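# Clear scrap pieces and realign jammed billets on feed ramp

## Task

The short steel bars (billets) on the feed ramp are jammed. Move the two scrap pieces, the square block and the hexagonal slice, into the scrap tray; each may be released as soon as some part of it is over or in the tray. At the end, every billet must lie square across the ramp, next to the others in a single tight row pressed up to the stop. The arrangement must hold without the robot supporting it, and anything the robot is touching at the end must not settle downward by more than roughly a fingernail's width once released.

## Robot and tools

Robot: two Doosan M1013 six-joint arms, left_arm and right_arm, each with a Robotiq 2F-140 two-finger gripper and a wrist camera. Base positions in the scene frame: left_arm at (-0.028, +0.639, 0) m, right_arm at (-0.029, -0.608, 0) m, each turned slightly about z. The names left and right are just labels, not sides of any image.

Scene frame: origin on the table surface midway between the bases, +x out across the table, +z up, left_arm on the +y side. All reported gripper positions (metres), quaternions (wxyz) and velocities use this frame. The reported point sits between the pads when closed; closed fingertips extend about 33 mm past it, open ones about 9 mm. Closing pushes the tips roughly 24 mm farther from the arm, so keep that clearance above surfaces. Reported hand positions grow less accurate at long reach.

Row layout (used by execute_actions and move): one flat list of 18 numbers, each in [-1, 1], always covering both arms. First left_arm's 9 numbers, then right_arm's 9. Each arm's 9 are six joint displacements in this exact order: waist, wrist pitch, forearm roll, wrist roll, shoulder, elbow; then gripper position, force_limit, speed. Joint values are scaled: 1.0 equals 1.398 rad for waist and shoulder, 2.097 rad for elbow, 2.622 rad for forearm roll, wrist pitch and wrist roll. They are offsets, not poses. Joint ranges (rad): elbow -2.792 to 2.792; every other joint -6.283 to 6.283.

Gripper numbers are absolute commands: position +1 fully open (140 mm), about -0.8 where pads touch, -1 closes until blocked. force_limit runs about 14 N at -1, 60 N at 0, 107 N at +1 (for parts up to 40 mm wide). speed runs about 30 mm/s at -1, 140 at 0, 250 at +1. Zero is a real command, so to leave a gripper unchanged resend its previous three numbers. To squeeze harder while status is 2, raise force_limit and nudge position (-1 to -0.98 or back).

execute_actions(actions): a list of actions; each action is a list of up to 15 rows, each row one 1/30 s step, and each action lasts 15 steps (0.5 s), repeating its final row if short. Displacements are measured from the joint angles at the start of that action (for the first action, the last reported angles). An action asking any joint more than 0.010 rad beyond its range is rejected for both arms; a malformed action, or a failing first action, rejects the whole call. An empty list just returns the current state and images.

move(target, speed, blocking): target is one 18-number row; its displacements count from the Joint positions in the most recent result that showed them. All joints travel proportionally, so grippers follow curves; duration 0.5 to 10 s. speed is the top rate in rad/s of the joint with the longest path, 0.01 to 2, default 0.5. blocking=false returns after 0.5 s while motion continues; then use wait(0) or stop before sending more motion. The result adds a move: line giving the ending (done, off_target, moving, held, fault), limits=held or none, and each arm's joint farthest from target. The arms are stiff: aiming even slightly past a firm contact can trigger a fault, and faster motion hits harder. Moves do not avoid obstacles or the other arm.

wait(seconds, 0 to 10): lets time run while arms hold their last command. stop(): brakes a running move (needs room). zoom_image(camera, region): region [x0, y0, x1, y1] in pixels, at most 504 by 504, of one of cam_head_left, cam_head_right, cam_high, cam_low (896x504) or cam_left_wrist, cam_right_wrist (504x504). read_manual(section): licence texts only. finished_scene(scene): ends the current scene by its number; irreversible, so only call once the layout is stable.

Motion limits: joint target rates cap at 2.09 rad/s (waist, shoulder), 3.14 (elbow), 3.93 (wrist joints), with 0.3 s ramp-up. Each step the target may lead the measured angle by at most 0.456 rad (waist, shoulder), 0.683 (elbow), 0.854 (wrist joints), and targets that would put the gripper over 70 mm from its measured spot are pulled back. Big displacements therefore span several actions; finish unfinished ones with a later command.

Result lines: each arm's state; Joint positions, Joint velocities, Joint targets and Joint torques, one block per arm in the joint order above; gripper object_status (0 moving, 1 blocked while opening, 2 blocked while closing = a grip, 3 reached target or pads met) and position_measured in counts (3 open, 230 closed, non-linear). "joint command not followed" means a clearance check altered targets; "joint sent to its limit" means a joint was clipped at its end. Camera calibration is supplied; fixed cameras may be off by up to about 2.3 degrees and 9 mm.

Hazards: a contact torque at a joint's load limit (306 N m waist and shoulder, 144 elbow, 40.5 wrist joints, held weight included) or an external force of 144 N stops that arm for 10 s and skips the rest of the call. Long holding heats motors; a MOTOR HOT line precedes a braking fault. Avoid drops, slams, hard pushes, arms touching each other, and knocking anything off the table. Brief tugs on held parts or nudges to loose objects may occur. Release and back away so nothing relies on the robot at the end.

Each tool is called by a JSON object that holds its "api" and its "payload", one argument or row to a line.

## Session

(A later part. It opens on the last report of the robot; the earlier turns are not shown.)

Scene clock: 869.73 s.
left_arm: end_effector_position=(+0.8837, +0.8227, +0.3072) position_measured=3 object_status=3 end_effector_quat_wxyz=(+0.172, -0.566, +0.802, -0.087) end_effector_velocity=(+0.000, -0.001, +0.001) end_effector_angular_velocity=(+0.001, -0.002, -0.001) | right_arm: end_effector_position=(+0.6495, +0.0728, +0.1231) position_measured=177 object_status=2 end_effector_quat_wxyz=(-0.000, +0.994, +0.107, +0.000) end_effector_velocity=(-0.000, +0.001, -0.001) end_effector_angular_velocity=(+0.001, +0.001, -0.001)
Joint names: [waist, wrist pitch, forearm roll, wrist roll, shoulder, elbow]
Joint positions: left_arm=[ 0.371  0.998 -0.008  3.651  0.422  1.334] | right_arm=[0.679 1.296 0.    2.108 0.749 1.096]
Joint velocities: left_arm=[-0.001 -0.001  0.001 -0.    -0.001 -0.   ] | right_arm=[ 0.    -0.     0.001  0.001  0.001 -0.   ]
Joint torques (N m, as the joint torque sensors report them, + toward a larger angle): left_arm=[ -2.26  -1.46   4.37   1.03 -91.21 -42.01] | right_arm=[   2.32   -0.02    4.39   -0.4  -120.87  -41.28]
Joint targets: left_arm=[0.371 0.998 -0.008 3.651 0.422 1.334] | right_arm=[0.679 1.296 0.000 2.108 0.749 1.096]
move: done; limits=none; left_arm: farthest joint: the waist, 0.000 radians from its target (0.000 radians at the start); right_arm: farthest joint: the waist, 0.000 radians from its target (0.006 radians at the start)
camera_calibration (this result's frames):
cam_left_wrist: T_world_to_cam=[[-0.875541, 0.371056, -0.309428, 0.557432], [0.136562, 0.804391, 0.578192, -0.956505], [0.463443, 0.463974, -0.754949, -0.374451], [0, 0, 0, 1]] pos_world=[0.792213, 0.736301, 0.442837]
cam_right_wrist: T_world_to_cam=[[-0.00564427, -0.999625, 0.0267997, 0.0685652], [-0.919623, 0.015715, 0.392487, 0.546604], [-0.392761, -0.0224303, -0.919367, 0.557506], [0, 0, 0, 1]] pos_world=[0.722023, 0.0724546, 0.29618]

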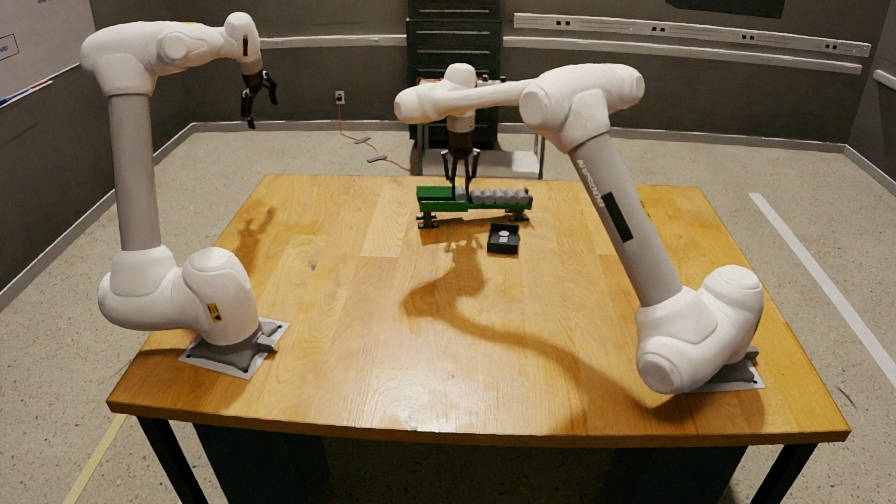

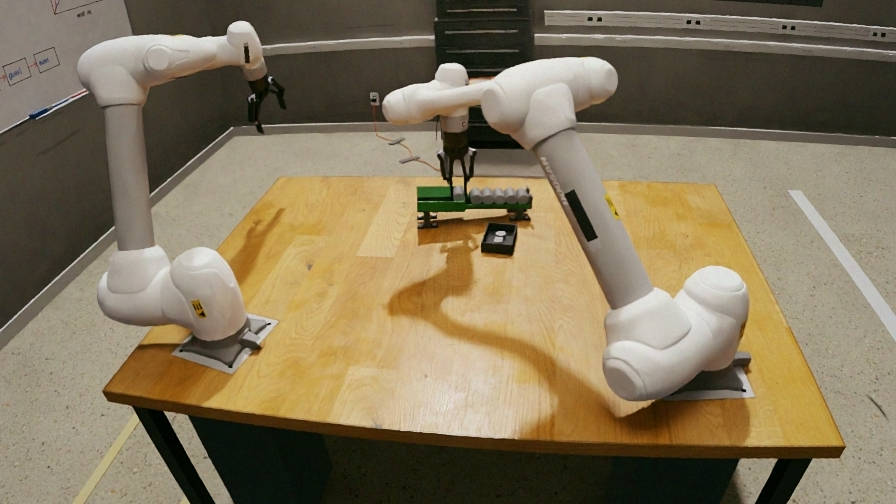

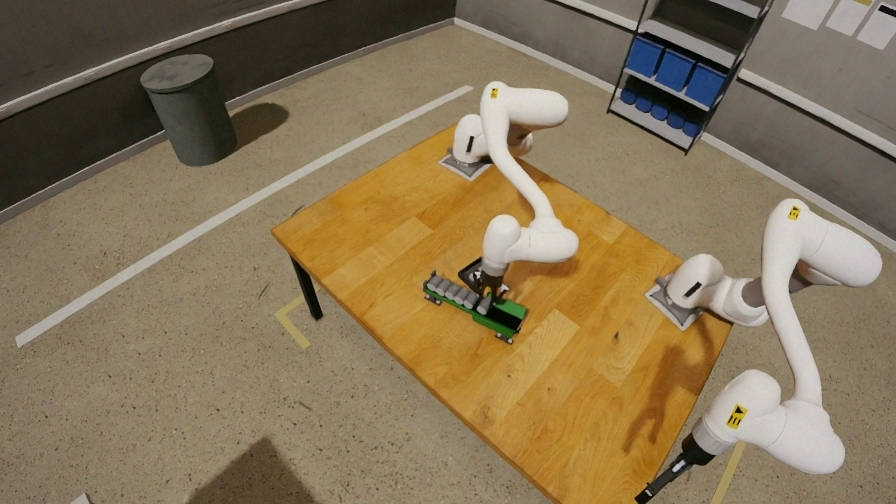

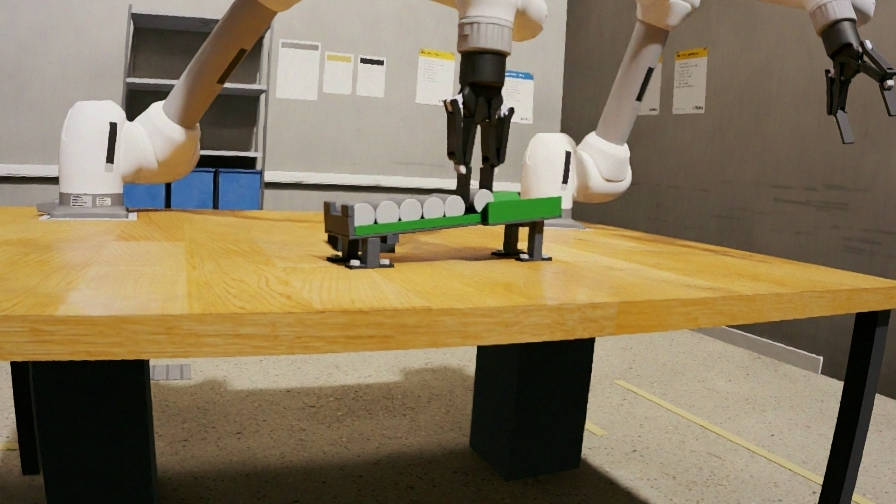

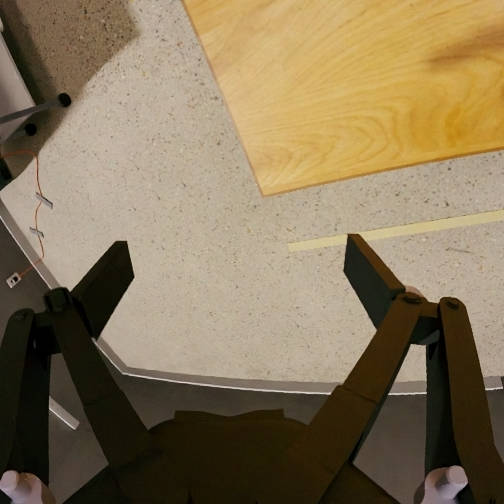

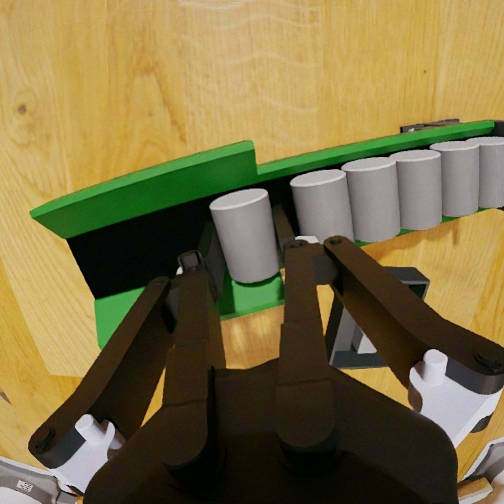

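{"api": "move", "payload": {
  "target": [0,0,0,0,0,0,1,0,0, 0,-0.002412,0,0,0.001525,0.002000,-1,0.5,-0.4],
  "speed": 0.02
}}

Scene clock: 894.30 s.
left_arm: end_effector_position=(+0.8837, +0.8227, +0.3072) position_measured=3 object_status=3 end_effector_quat_wxyz=(+0.172, -0.566, +0.802, -0.087) end_effector_velocity=(+0.001, -0.002, +0.001) end_effector_angular_velocity=(+0.001, -0.001, -0.002) | right_arm: end_effector_position=(+0.6495, +0.0728, +0.1188) position_measured=177 object_status=2 end_effector_quat_wxyz=(-0.000, +0.994, +0.107, +0.000) end_effector_velocity=(-0.000, +0.000, +0.000) end_effector_angular_velocity=(+0.001, +0.000, -0.000)
Joint names: [waist, wrist pitch, forearm roll, wrist roll, shoulder, elbow]
Joint positions: left_arm=[ 0.371  0.998 -0.008  3.651  0.422  1.334] | right_arm=[0.679 1.29  0.    2.108 0.751 1.1  ]
Joint velocities: left_arm=[-0.002  0.001  0.    -0.    -0.    -0.002] | right_arm=[ 0.    -0.001  0.001 -0.    -0.001  0.001]
Joint torques (N m, as the joint torque sensors report them, + toward a larger angle): left_arm=[ -1.77  -1.52   4.43   0.82 -90.56 -42.64] | right_arm=[   2.18    0.09    4.35   -0.48 -120.9   -41.42]
Joint targets: left_arm=[0.371 0.998 -0.008 3.651 0.422 1.334] | right_arm=[0.679 1.290 0.000 2.108 0.751 1.100]
move: done; limits=none; left_arm: farthest joint: the waist, 0.000 radians from its target (0.000 radians at the start); right_arm: farthest joint: the waist, 0.000 radians from its target (0.000 radians at the start)
camera_calibration (this result's frames):
cam_left_wrist: T_world_to_cam=[[-0.875541, 0.371056, -0.309428, 0.557431], [0.136562, 0.804391, 0.578192, -0.956505], [0.463443, 0.463974, -0.754949, -0.374451], [0, 0, 0, 1]] pos_world=[0.792212, 0.736301, 0.442837]
cam_right_wrist: T_world_to_cam=[[-0.00564283, -0.999625, 0.0267967, 0.0686833], [-0.919625, 0.0157124, 0.392484, 0.548289], [-0.392758, -0.0224282, -0.919368, 0.553556], [0, 0, 0, 1]] pos_world=[0.722021, 0.0724579, 0.291887]

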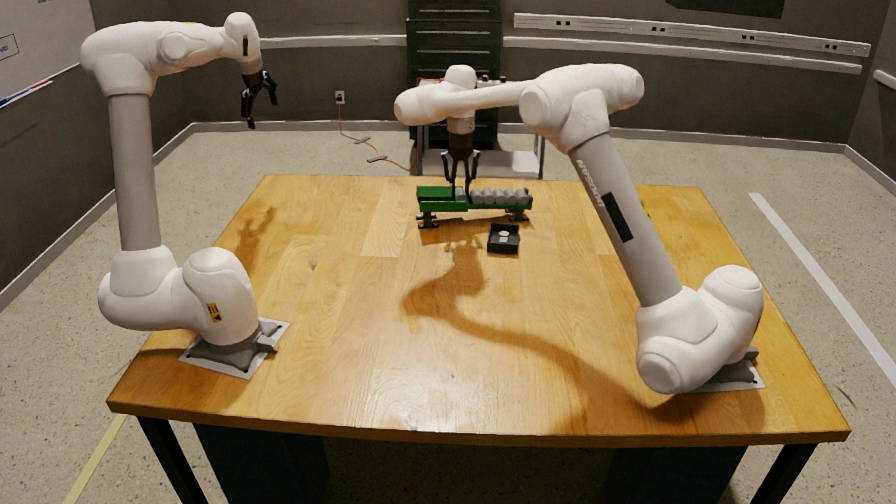

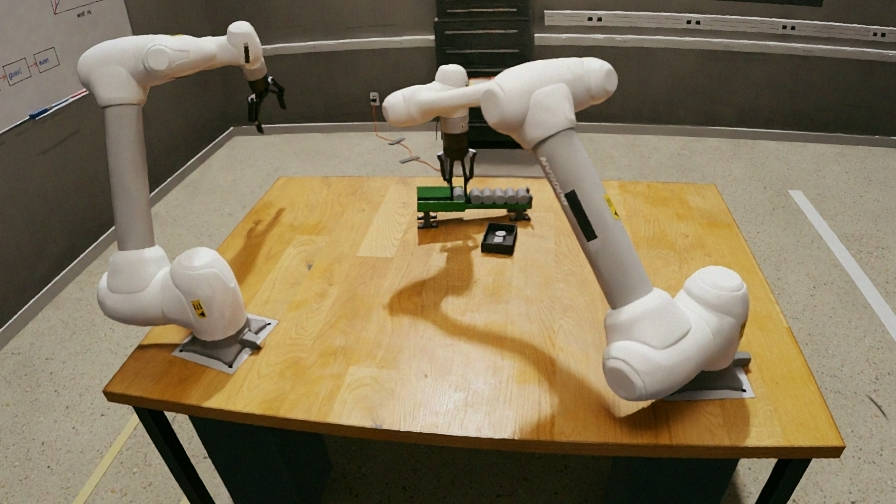

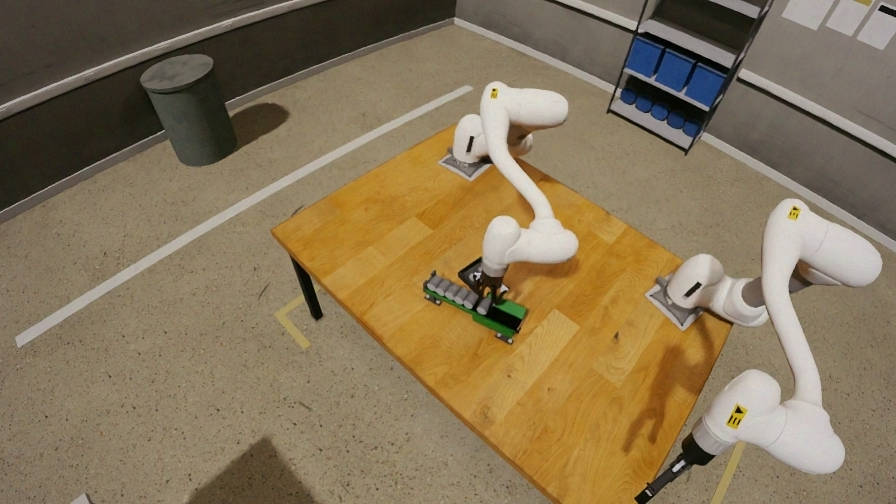

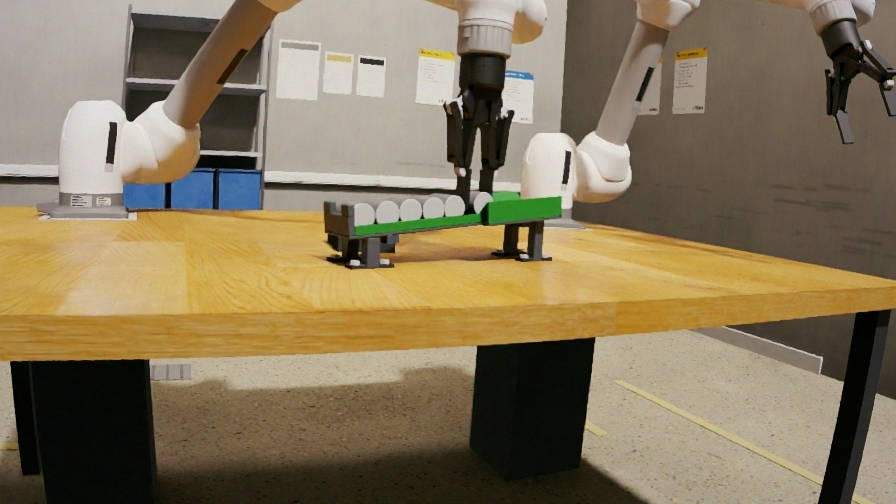

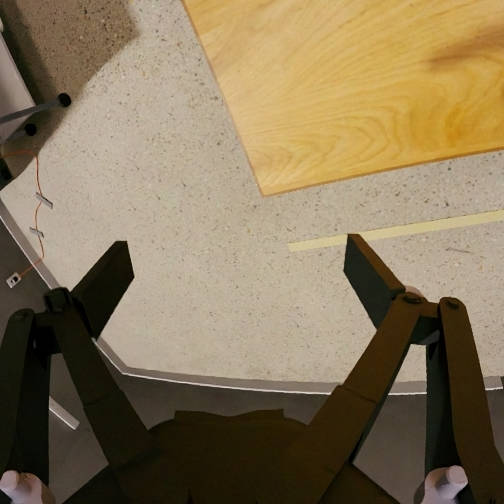

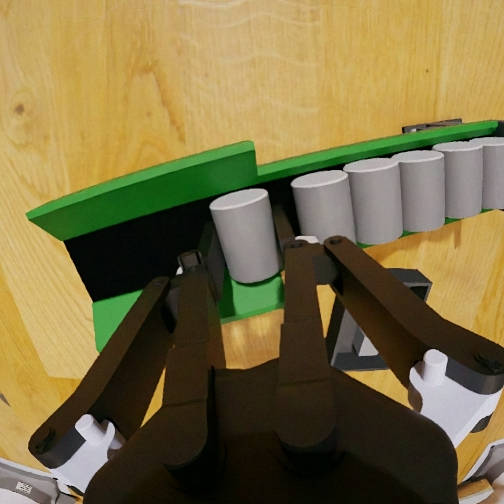

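{"api": "zoom_image", "payload": {
  "camera": "cam_low",
  "region": [390, 180, 500, 230]
}}

Region (390, 180, 500, 230) of cam_low's 896x504 image, scaled by 4.582, with more detail than that image has; it fills the top 229 rows of this view, and the rest is white.

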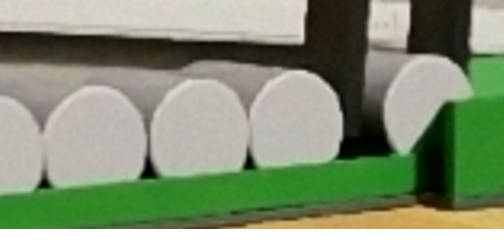

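{"api": "execute_actions", "payload": {
  "actions": [
    [[0,0,0,0,0,0,1,0,0, 0,-0.00009,0,0,0.00006,0.00007,-1,0.5,-0.4],[0,0,0,0,0,0,1,0,0, 0,-0.00022,0,0,0.00014,0.00019,-1,0.5,-0.4],[0,0,0,0,0,0,1,0,0, 0,-0.00036,0,0,0.00023,0.0003,-1,0.5,-0.4],[0,0,0,0,0,0,1,0,0, 0,-0.000449,0,0,0.000284,0.000372,-1,0.5,-0.4],[0,0,0,0,0,0,1,0,0, 0,-0.000449,0,0,0.000284,0.000372,-1,0.5,-0.4],[0,0,0,0,0,0,1,0,0, 0,-0.000449,0,0,0.000284,0.000372,-0.25,0,-0.6]]
  ]
}}

Scene clock: 913.50 s.
left_arm: end_effector_position=(+0.8837, +0.8227, +0.3072) position_measured=3 object_status=3 end_effector_quat_wxyz=(+0.172, -0.566, +0.802, -0.087) end_effector_velocity=(+0.000, -0.000, -0.001) end_effector_angular_velocity=(+0.001, +0.001, -0.000) | right_arm: end_effector_position=(+0.6495, +0.0728, +0.1180) position_measured=160 object_status=0 end_effector_quat_wxyz=(-0.000, +0.994, +0.107, +0.000) end_effector_velocity=(+0.000, +0.001, +0.001) end_effector_angular_velocity=(+0.001, -0.001, +0.001)
Joint names: [waist, wrist pitch, forearm roll, wrist roll, shoulder, elbow]
Joint positions: left_arm=[ 0.371  0.998 -0.008  3.651  0.422  1.334] | right_arm=[0.679 1.289 0.    2.108 0.751 1.101]
Joint velocities: left_arm=[-0.    -0.001  0.001 -0.     0.001  0.001] | right_arm=[ 0.001  0.001  0.001 -0.001  0.001 -0.003]
Joint torques (N m, as the joint torque sensors report them, + toward a larger angle): left_arm=[ -0.5   -1.59   4.42   1.02 -90.96 -42.45] | right_arm=[   3.15    0.03    4.63   -0.37 -114.74  -37.93]
Joint targets: left_arm=[0.371 0.998 -0.008 3.651 0.422 1.334] | right_arm=[0.679 1.289 0.000 2.108 0.751 1.101]
camera_calibration (this result's frames):
cam_left_wrist: T_world_to_cam=[[-0.875541, 0.371056, -0.309428, 0.557432], [0.136562, 0.804391, 0.578192, -0.956505], [0.463443, 0.463974, -0.754949, -0.374451], [0, 0, 0, 1]] pos_world=[0.792213, 0.736301, 0.442837]
cam_right_wrist: T_world_to_cam=[[-0.00563368, -0.999625, 0.0268099, 0.0686921], [-0.91964, 0.0157083, 0.392447, 0.548628], [-0.392721, -0.0224446, -0.919384, 0.552808], [0, 0, 0, 1]] pos_world=[0.722027, 0.0724559, 0.291094]

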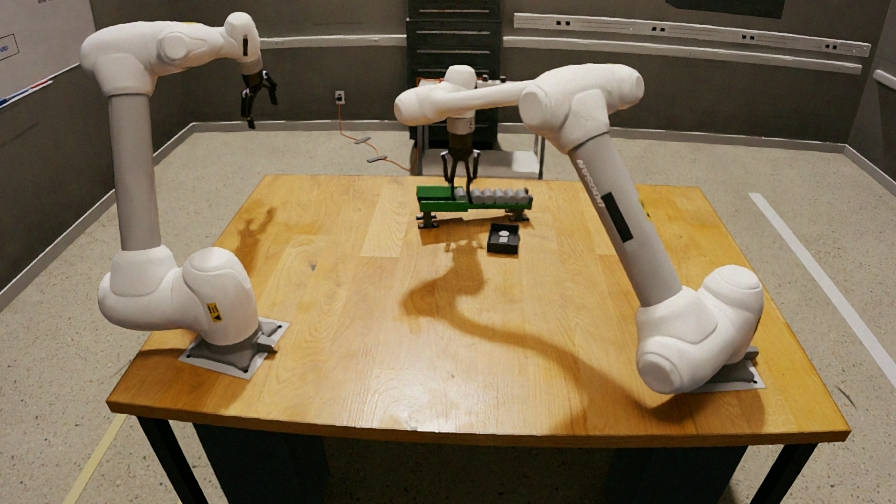

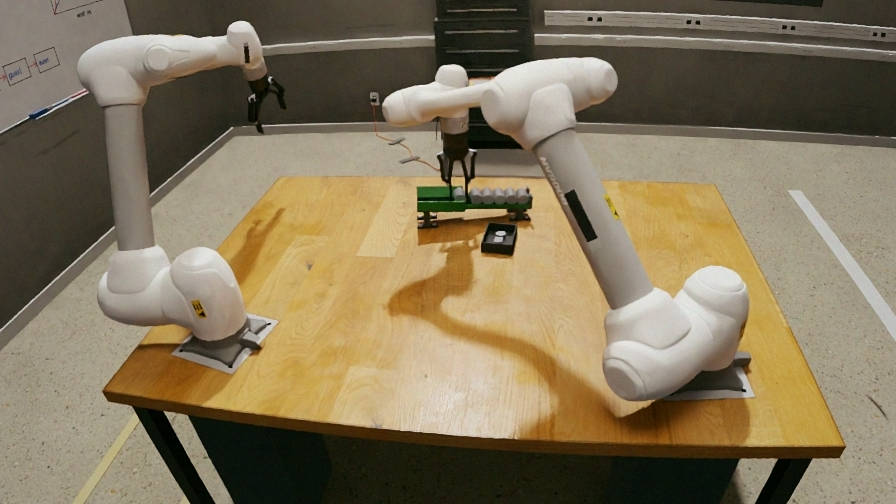

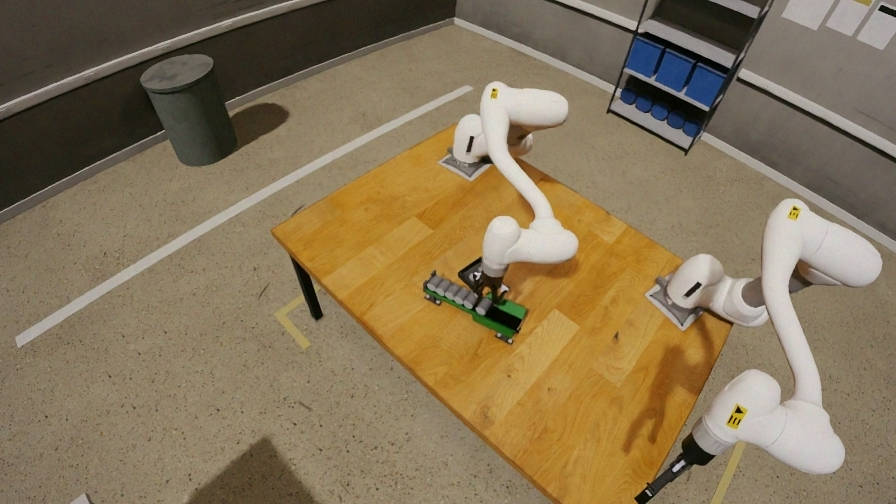

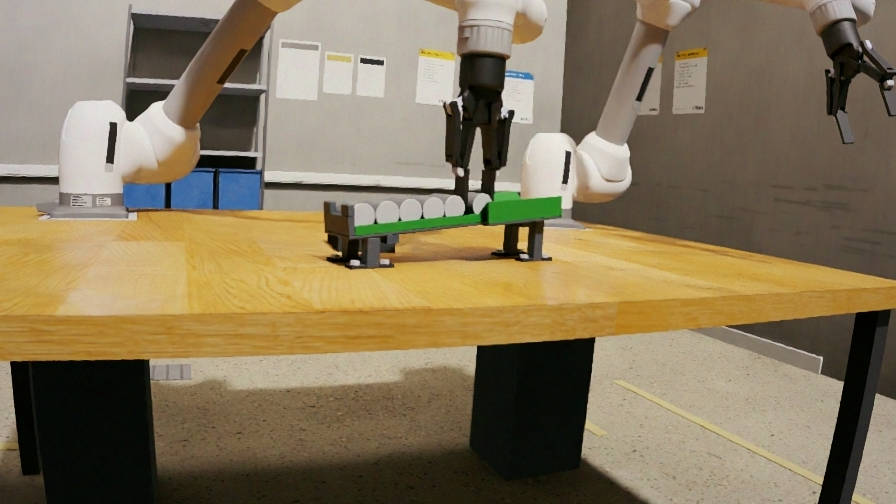

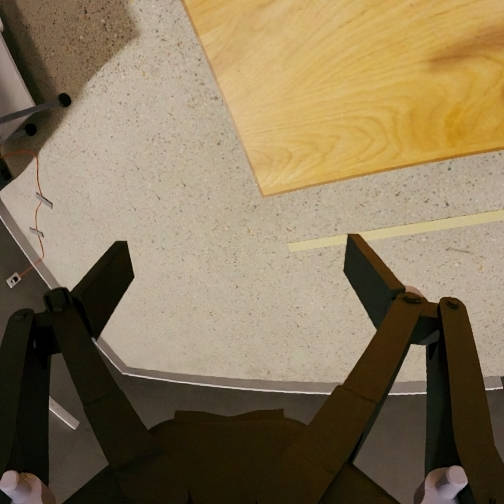

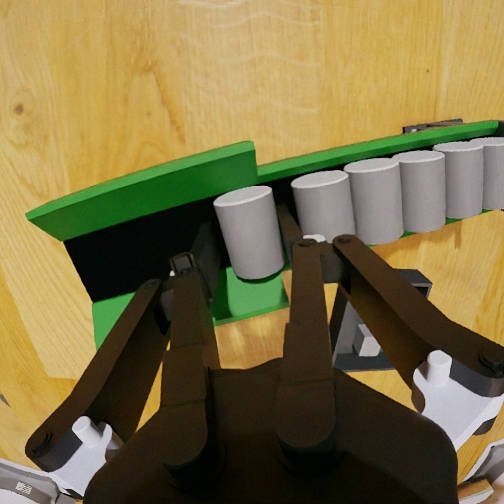

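Released. Now lift straight up.

{"api": "move", "payload": {
  "target": [0,0,0,0,0,0,1,0,0, 0,0.026952,0,0,-0.015043,-0.023671,-0.25,0,-0.6],
  "speed": 0.11
}}

Scene clock: 917.13 s.
left_arm: end_effector_position=(+0.8837, +0.8227, +0.3072) position_measured=3 object_status=3 end_effector_quat_wxyz=(+0.172, -0.566, +0.802, -0.087) end_effector_velocity=(+0.000, +0.002, +0.002) end_effector_angular_velocity=(-0.001, -0.003, +0.003) | right_arm: end_effector_position=(+0.6495, +0.0728, +0.1650) position_measured=160 object_status=3 end_effector_quat_wxyz=(-0.000, +0.994, +0.107, +0.000) end_effector_velocity=(+0.001, -0.000, +0.001) end_effector_angular_velocity=(+0.000, -0.003, +0.000)
Joint names: [waist, wrist pitch, forearm roll, wrist roll, shoulder, elbow]
Joint positions: left_arm=[ 0.371  0.998 -0.008  3.651  0.422  1.334] | right_arm=[0.679 1.36  0.    2.108 0.73  1.051]
Joint velocities: left_arm=[ 0.002  0.    -0.001 -0.    -0.001 -0.002] | right_arm=[-0.    -0.002 -0.002  0.    -0.    -0.   ]
Joint torques (N m, as the joint torque sensors report them, + toward a larger angle): left_arm=[ -1.86  -1.52   4.42   0.87 -92.43 -42.29] | right_arm=[   2.47    0.04    4.39   -0.41 -114.87  -39.15]
Joint targets: left_arm=[0.371 0.998 -0.008 3.651 0.422 1.334] | right_arm=[0.679 1.360 0.000 2.108 0.730 1.051]
move: done; limits=none; left_arm: farthest joint: the waist, 0.000 radians from its target (0.000 radians at the start); right_arm: farthest joint: the waist, 0.000 radians from its target (0.000 radians at the start)
camera_calibration (this result's frames):
cam_left_wrist: T_world_to_cam=[[-0.875541, 0.371056, -0.309428, 0.557431], [0.136562, 0.804391, 0.578192, -0.956505], [0.463443, 0.463974, -0.754949, -0.374451], [0, 0, 0, 1]] pos_world=[0.792212, 0.736301, 0.442837]
cam_right_wrist: T_world_to_cam=[[-0.00562535, -0.999625, 0.026789, 0.0674365], [-0.919612, 0.0156941, 0.392514, 0.530111], [-0.392787, -0.0224275, -0.919356, 0.596099], [0, 0, 0, 1]] pos_world=[0.722016, 0.0724606, 0.338144]

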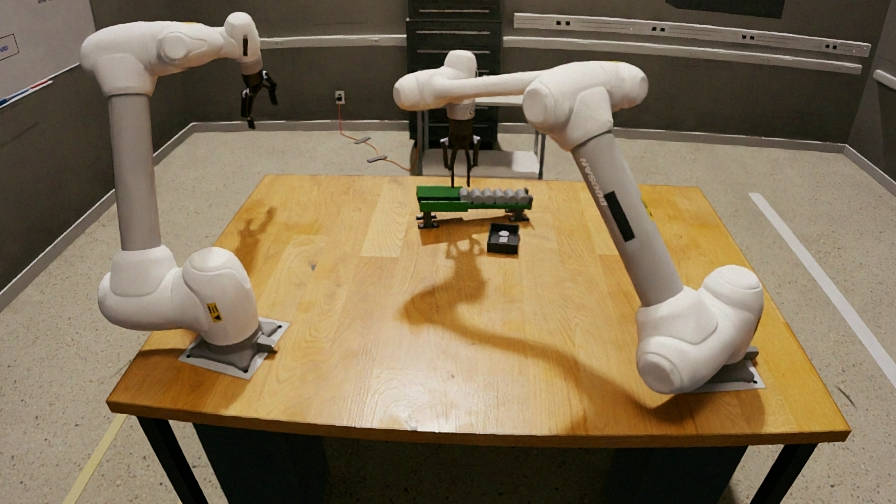

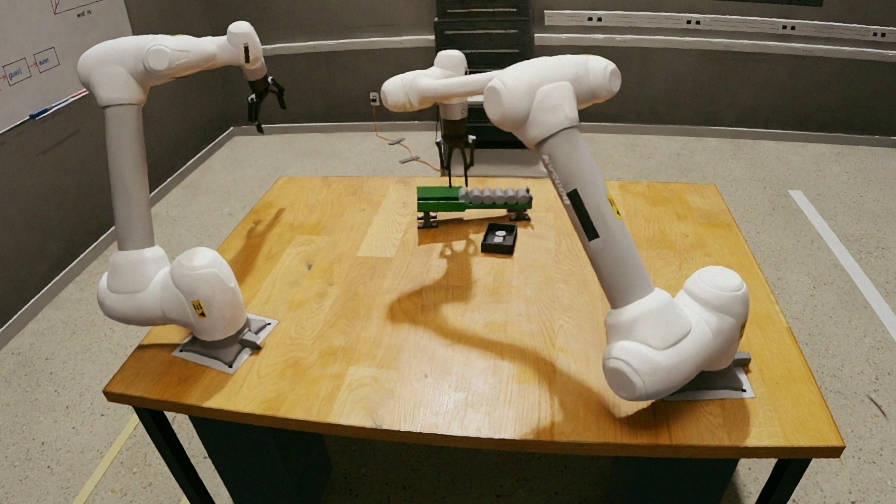

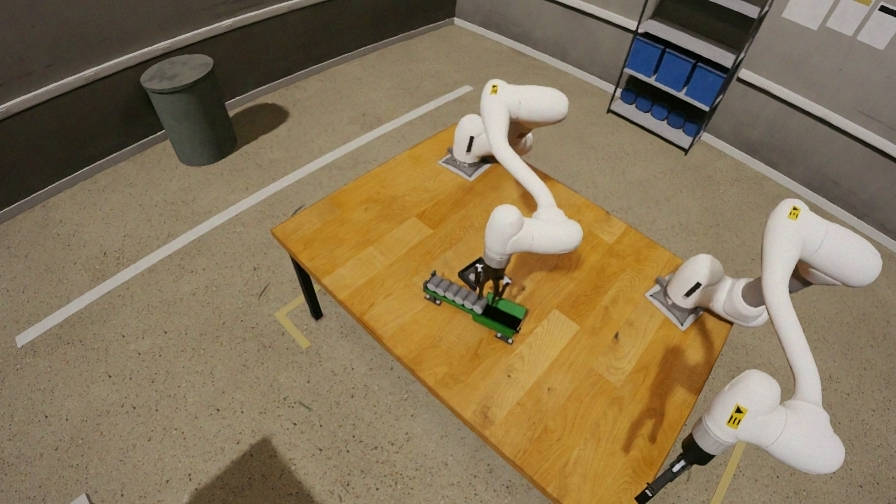

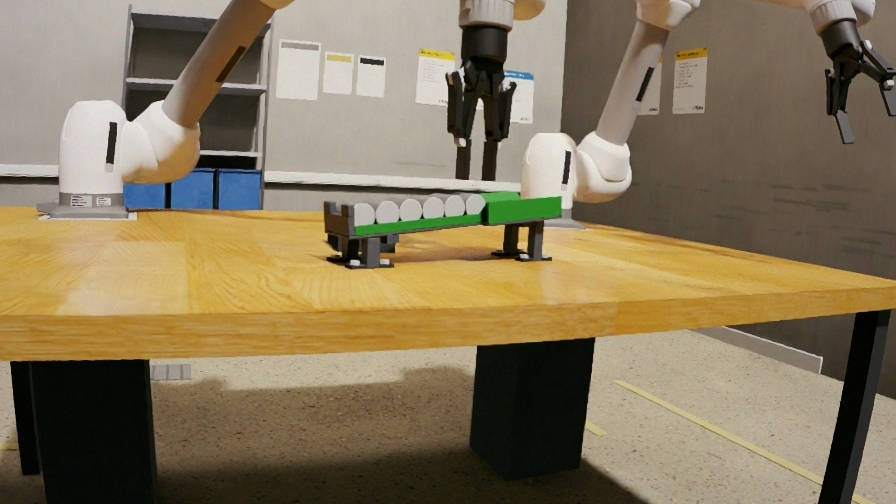

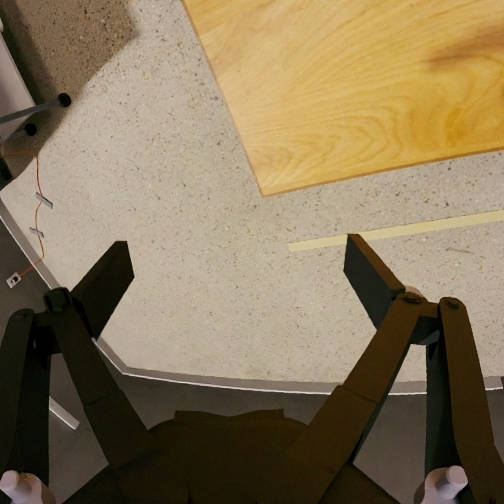

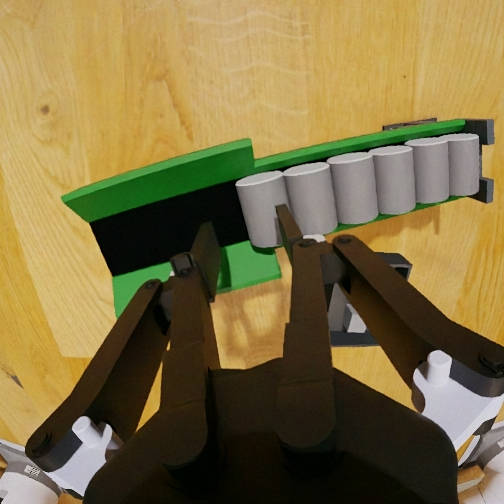

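{"api": "execute_actions", "payload": {
  "actions": []
}}

{"api": "zoom_image", "payload": {
  "camera": "cam_right_wrist",
  "region": [220, 100, 504, 270]
}}

{"api": "zoom_image", "payload": {
  "camera": "cam_low",
  "region": [315, 180, 505, 250]
}}

{"api": "zoom_image", "payload": {
  "camera": "cam_head_left",
  "region": [410, 170, 545, 260]
}}

Scene clock: 922.73 s.
left_arm: end_effector_position=(+0.8837, +0.8227, +0.3072) position_measured=3 object_status=3 end_effector_quat_wxyz=(+0.172, -0.566, +0.802, -0.087) end_effector_velocity=(-0.000, -0.002, -0.000) end_effector_angular_velocity=(+0.000, +0.001, -0.002) | right_arm: end_effector_position=(+0.6495, +0.0728, +0.1651) position_measured=160 object_status=3 end_effector_quat_wxyz=(-0.000, +0.994, +0.107, +0.000) end_effector_velocity=(-0.000, +0.000, +0.000) end_effector_angular_velocity=(+0.001, +0.000, +0.000)
Joint names: [waist, wrist pitch, forearm roll, wrist roll, shoulder, elbow]
Joint positions: left_arm=[ 0.371  0.998 -0.008  3.651  0.422  1.334] | right_arm=[0.679 1.36  0.    2.108 0.73  1.051]
Joint velocities: left_arm=[-0.002  0.001  0.001 -0.    -0.     0.   ] | right_arm=[ 0.    -0.     0.001 -0.    -0.001  0.001]
Joint torques (N m, as the joint torque sensors report them, + toward a larger angle): left_arm=[ -2.29  -1.53   4.51   0.95 -91.1  -42.02] | right_arm=[   2.02    0.15    4.43   -0.43 -114.48  -39.02]
Joint targets: left_arm=[0.371 0.998 -0.008 3.651 0.422 1.334] | right_arm=[0.679 1.360 0.000 2.108 0.730 1.051]
camera_calibration (this result's frames):
cam_left_wrist: T_world_to_cam=[[-0.875541, 0.371056, -0.309428, 0.557431], [0.136562, 0.804391, 0.578192, -0.956505], [0.463443, 0.463974, -0.754949, -0.374451], [0, 0, 0, 1]] pos_world=[0.792213, 0.736301, 0.442837]
cam_right_wrist: T_world_to_cam=[[-0.00561515, -0.999625, 0.0267924, 0.067421], [-0.919645, 0.0156841, 0.392436, 0.530146], [-0.39271, -0.0224359, -0.919389, 0.596112], [0, 0, 0, 1]] pos_world=[0.722023, 0.0724552, 0.338203]

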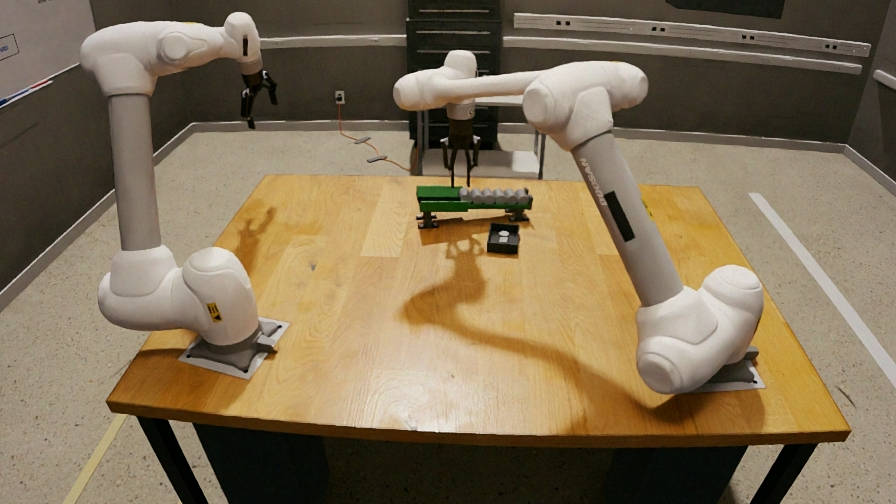

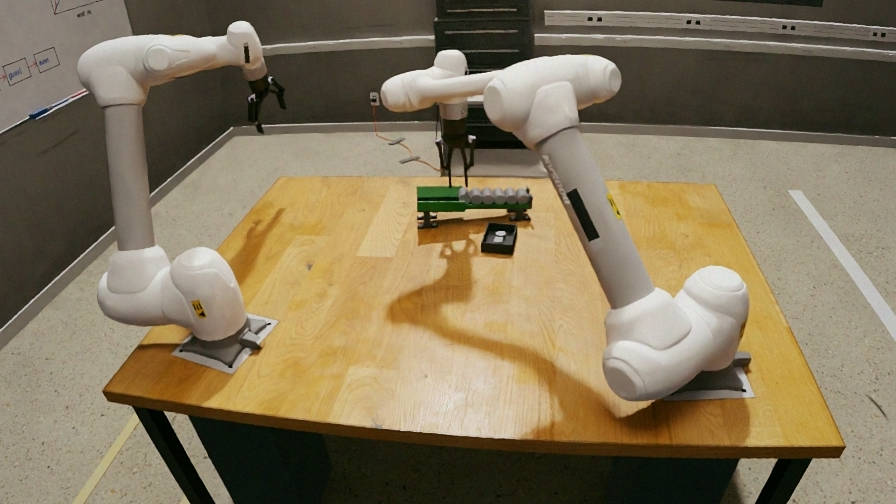

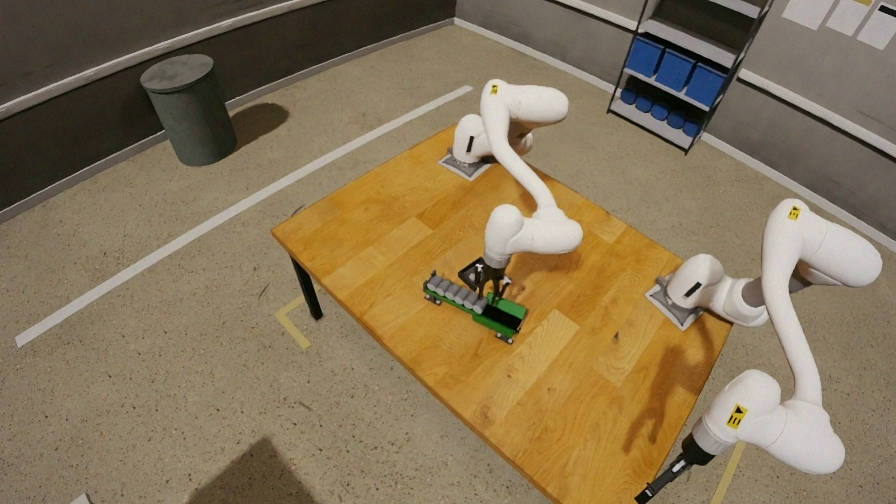

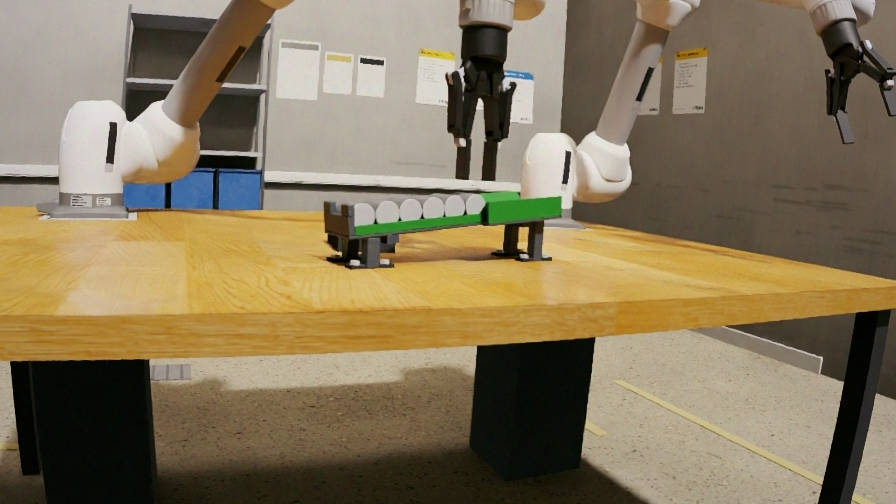

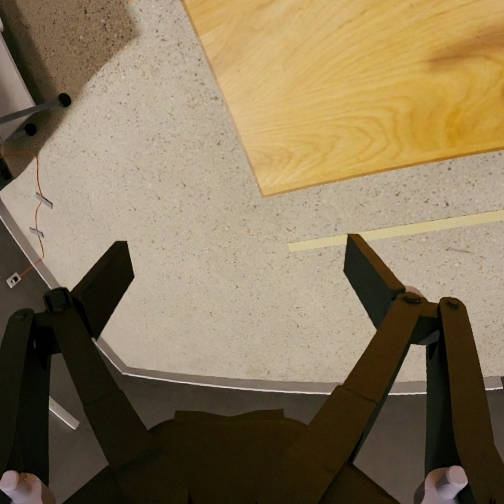

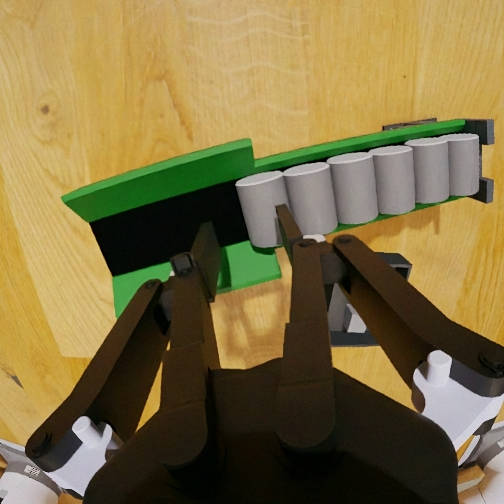

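Region (220, 100, 504, 270) of cam_right_wrist's 504x504 image, scaled by 1.775, with more detail than that image has; it fills the top 302 rows of this view, and the rest is white.

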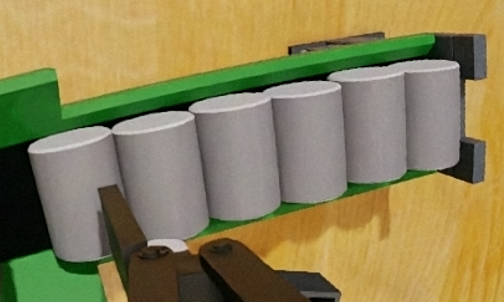

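Region (315, 180, 505, 250) of cam_low's 896x504 image, scaled by 2.653, with more detail than that image has; it fills the top 186 rows of this view, and the rest is white.

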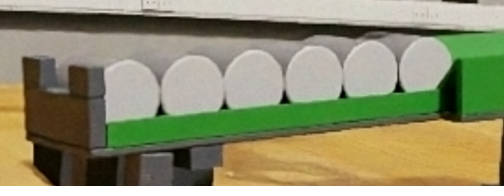

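Region (410, 170, 545, 260) of cam_head_left's 896x504 image, scaled by 3.733, with more detail than that image has.

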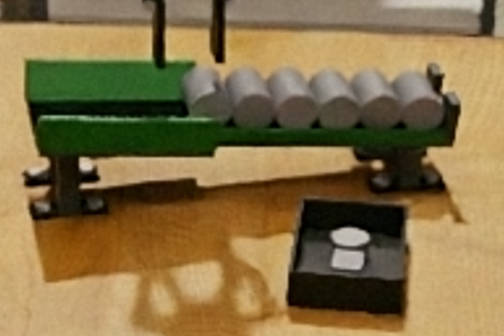

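{"api": "zoom_image", "payload": {
  "camera": "cam_head_left",
  "region": [450, 180, 510, 212]
}}

{"api": "zoom_image", "payload": {
  "camera": "cam_right_wrist",
  "region": [230, 155, 350, 260]
}}

{"api": "zoom_image", "payload": {
  "camera": "cam_high",
  "region": [415, 260, 505, 330]
}}

Region (450, 180, 510, 212) of cam_head_left's 896x504 image, scaled by 8.400, with more detail than that image has; it fills the top 269 rows of this view, and the rest is white.

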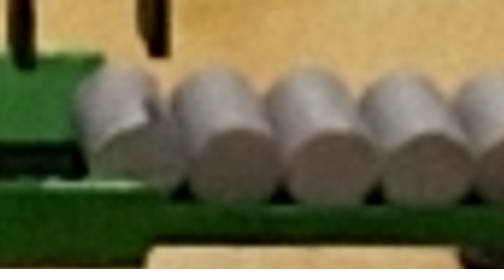

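Region (230, 155, 350, 260) of cam_right_wrist's 504x504 image, scaled by 4.200, with more detail than that image has; it fills the top 441 rows of this view, and the rest is white.

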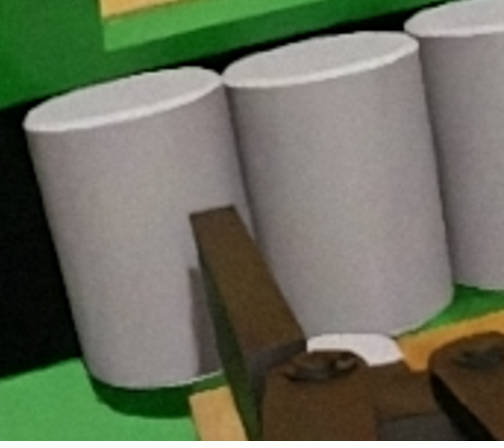

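Region (415, 260, 505, 330) of cam_high's 896x504 image, scaled by 5.600, with more detail than that image has.

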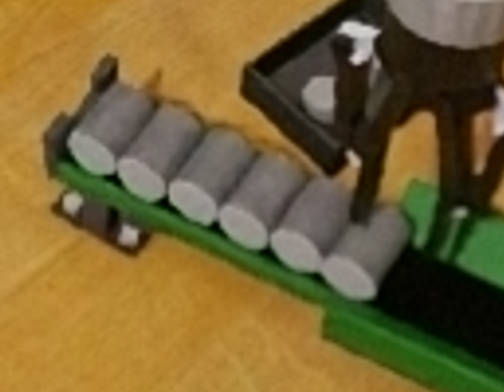

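All six billets are tight against the stop and both scrap pieces are in the tray.

{"api": "finished_scene", "payload": {
  "scene": 1
}}

The scene is finished: the task was done.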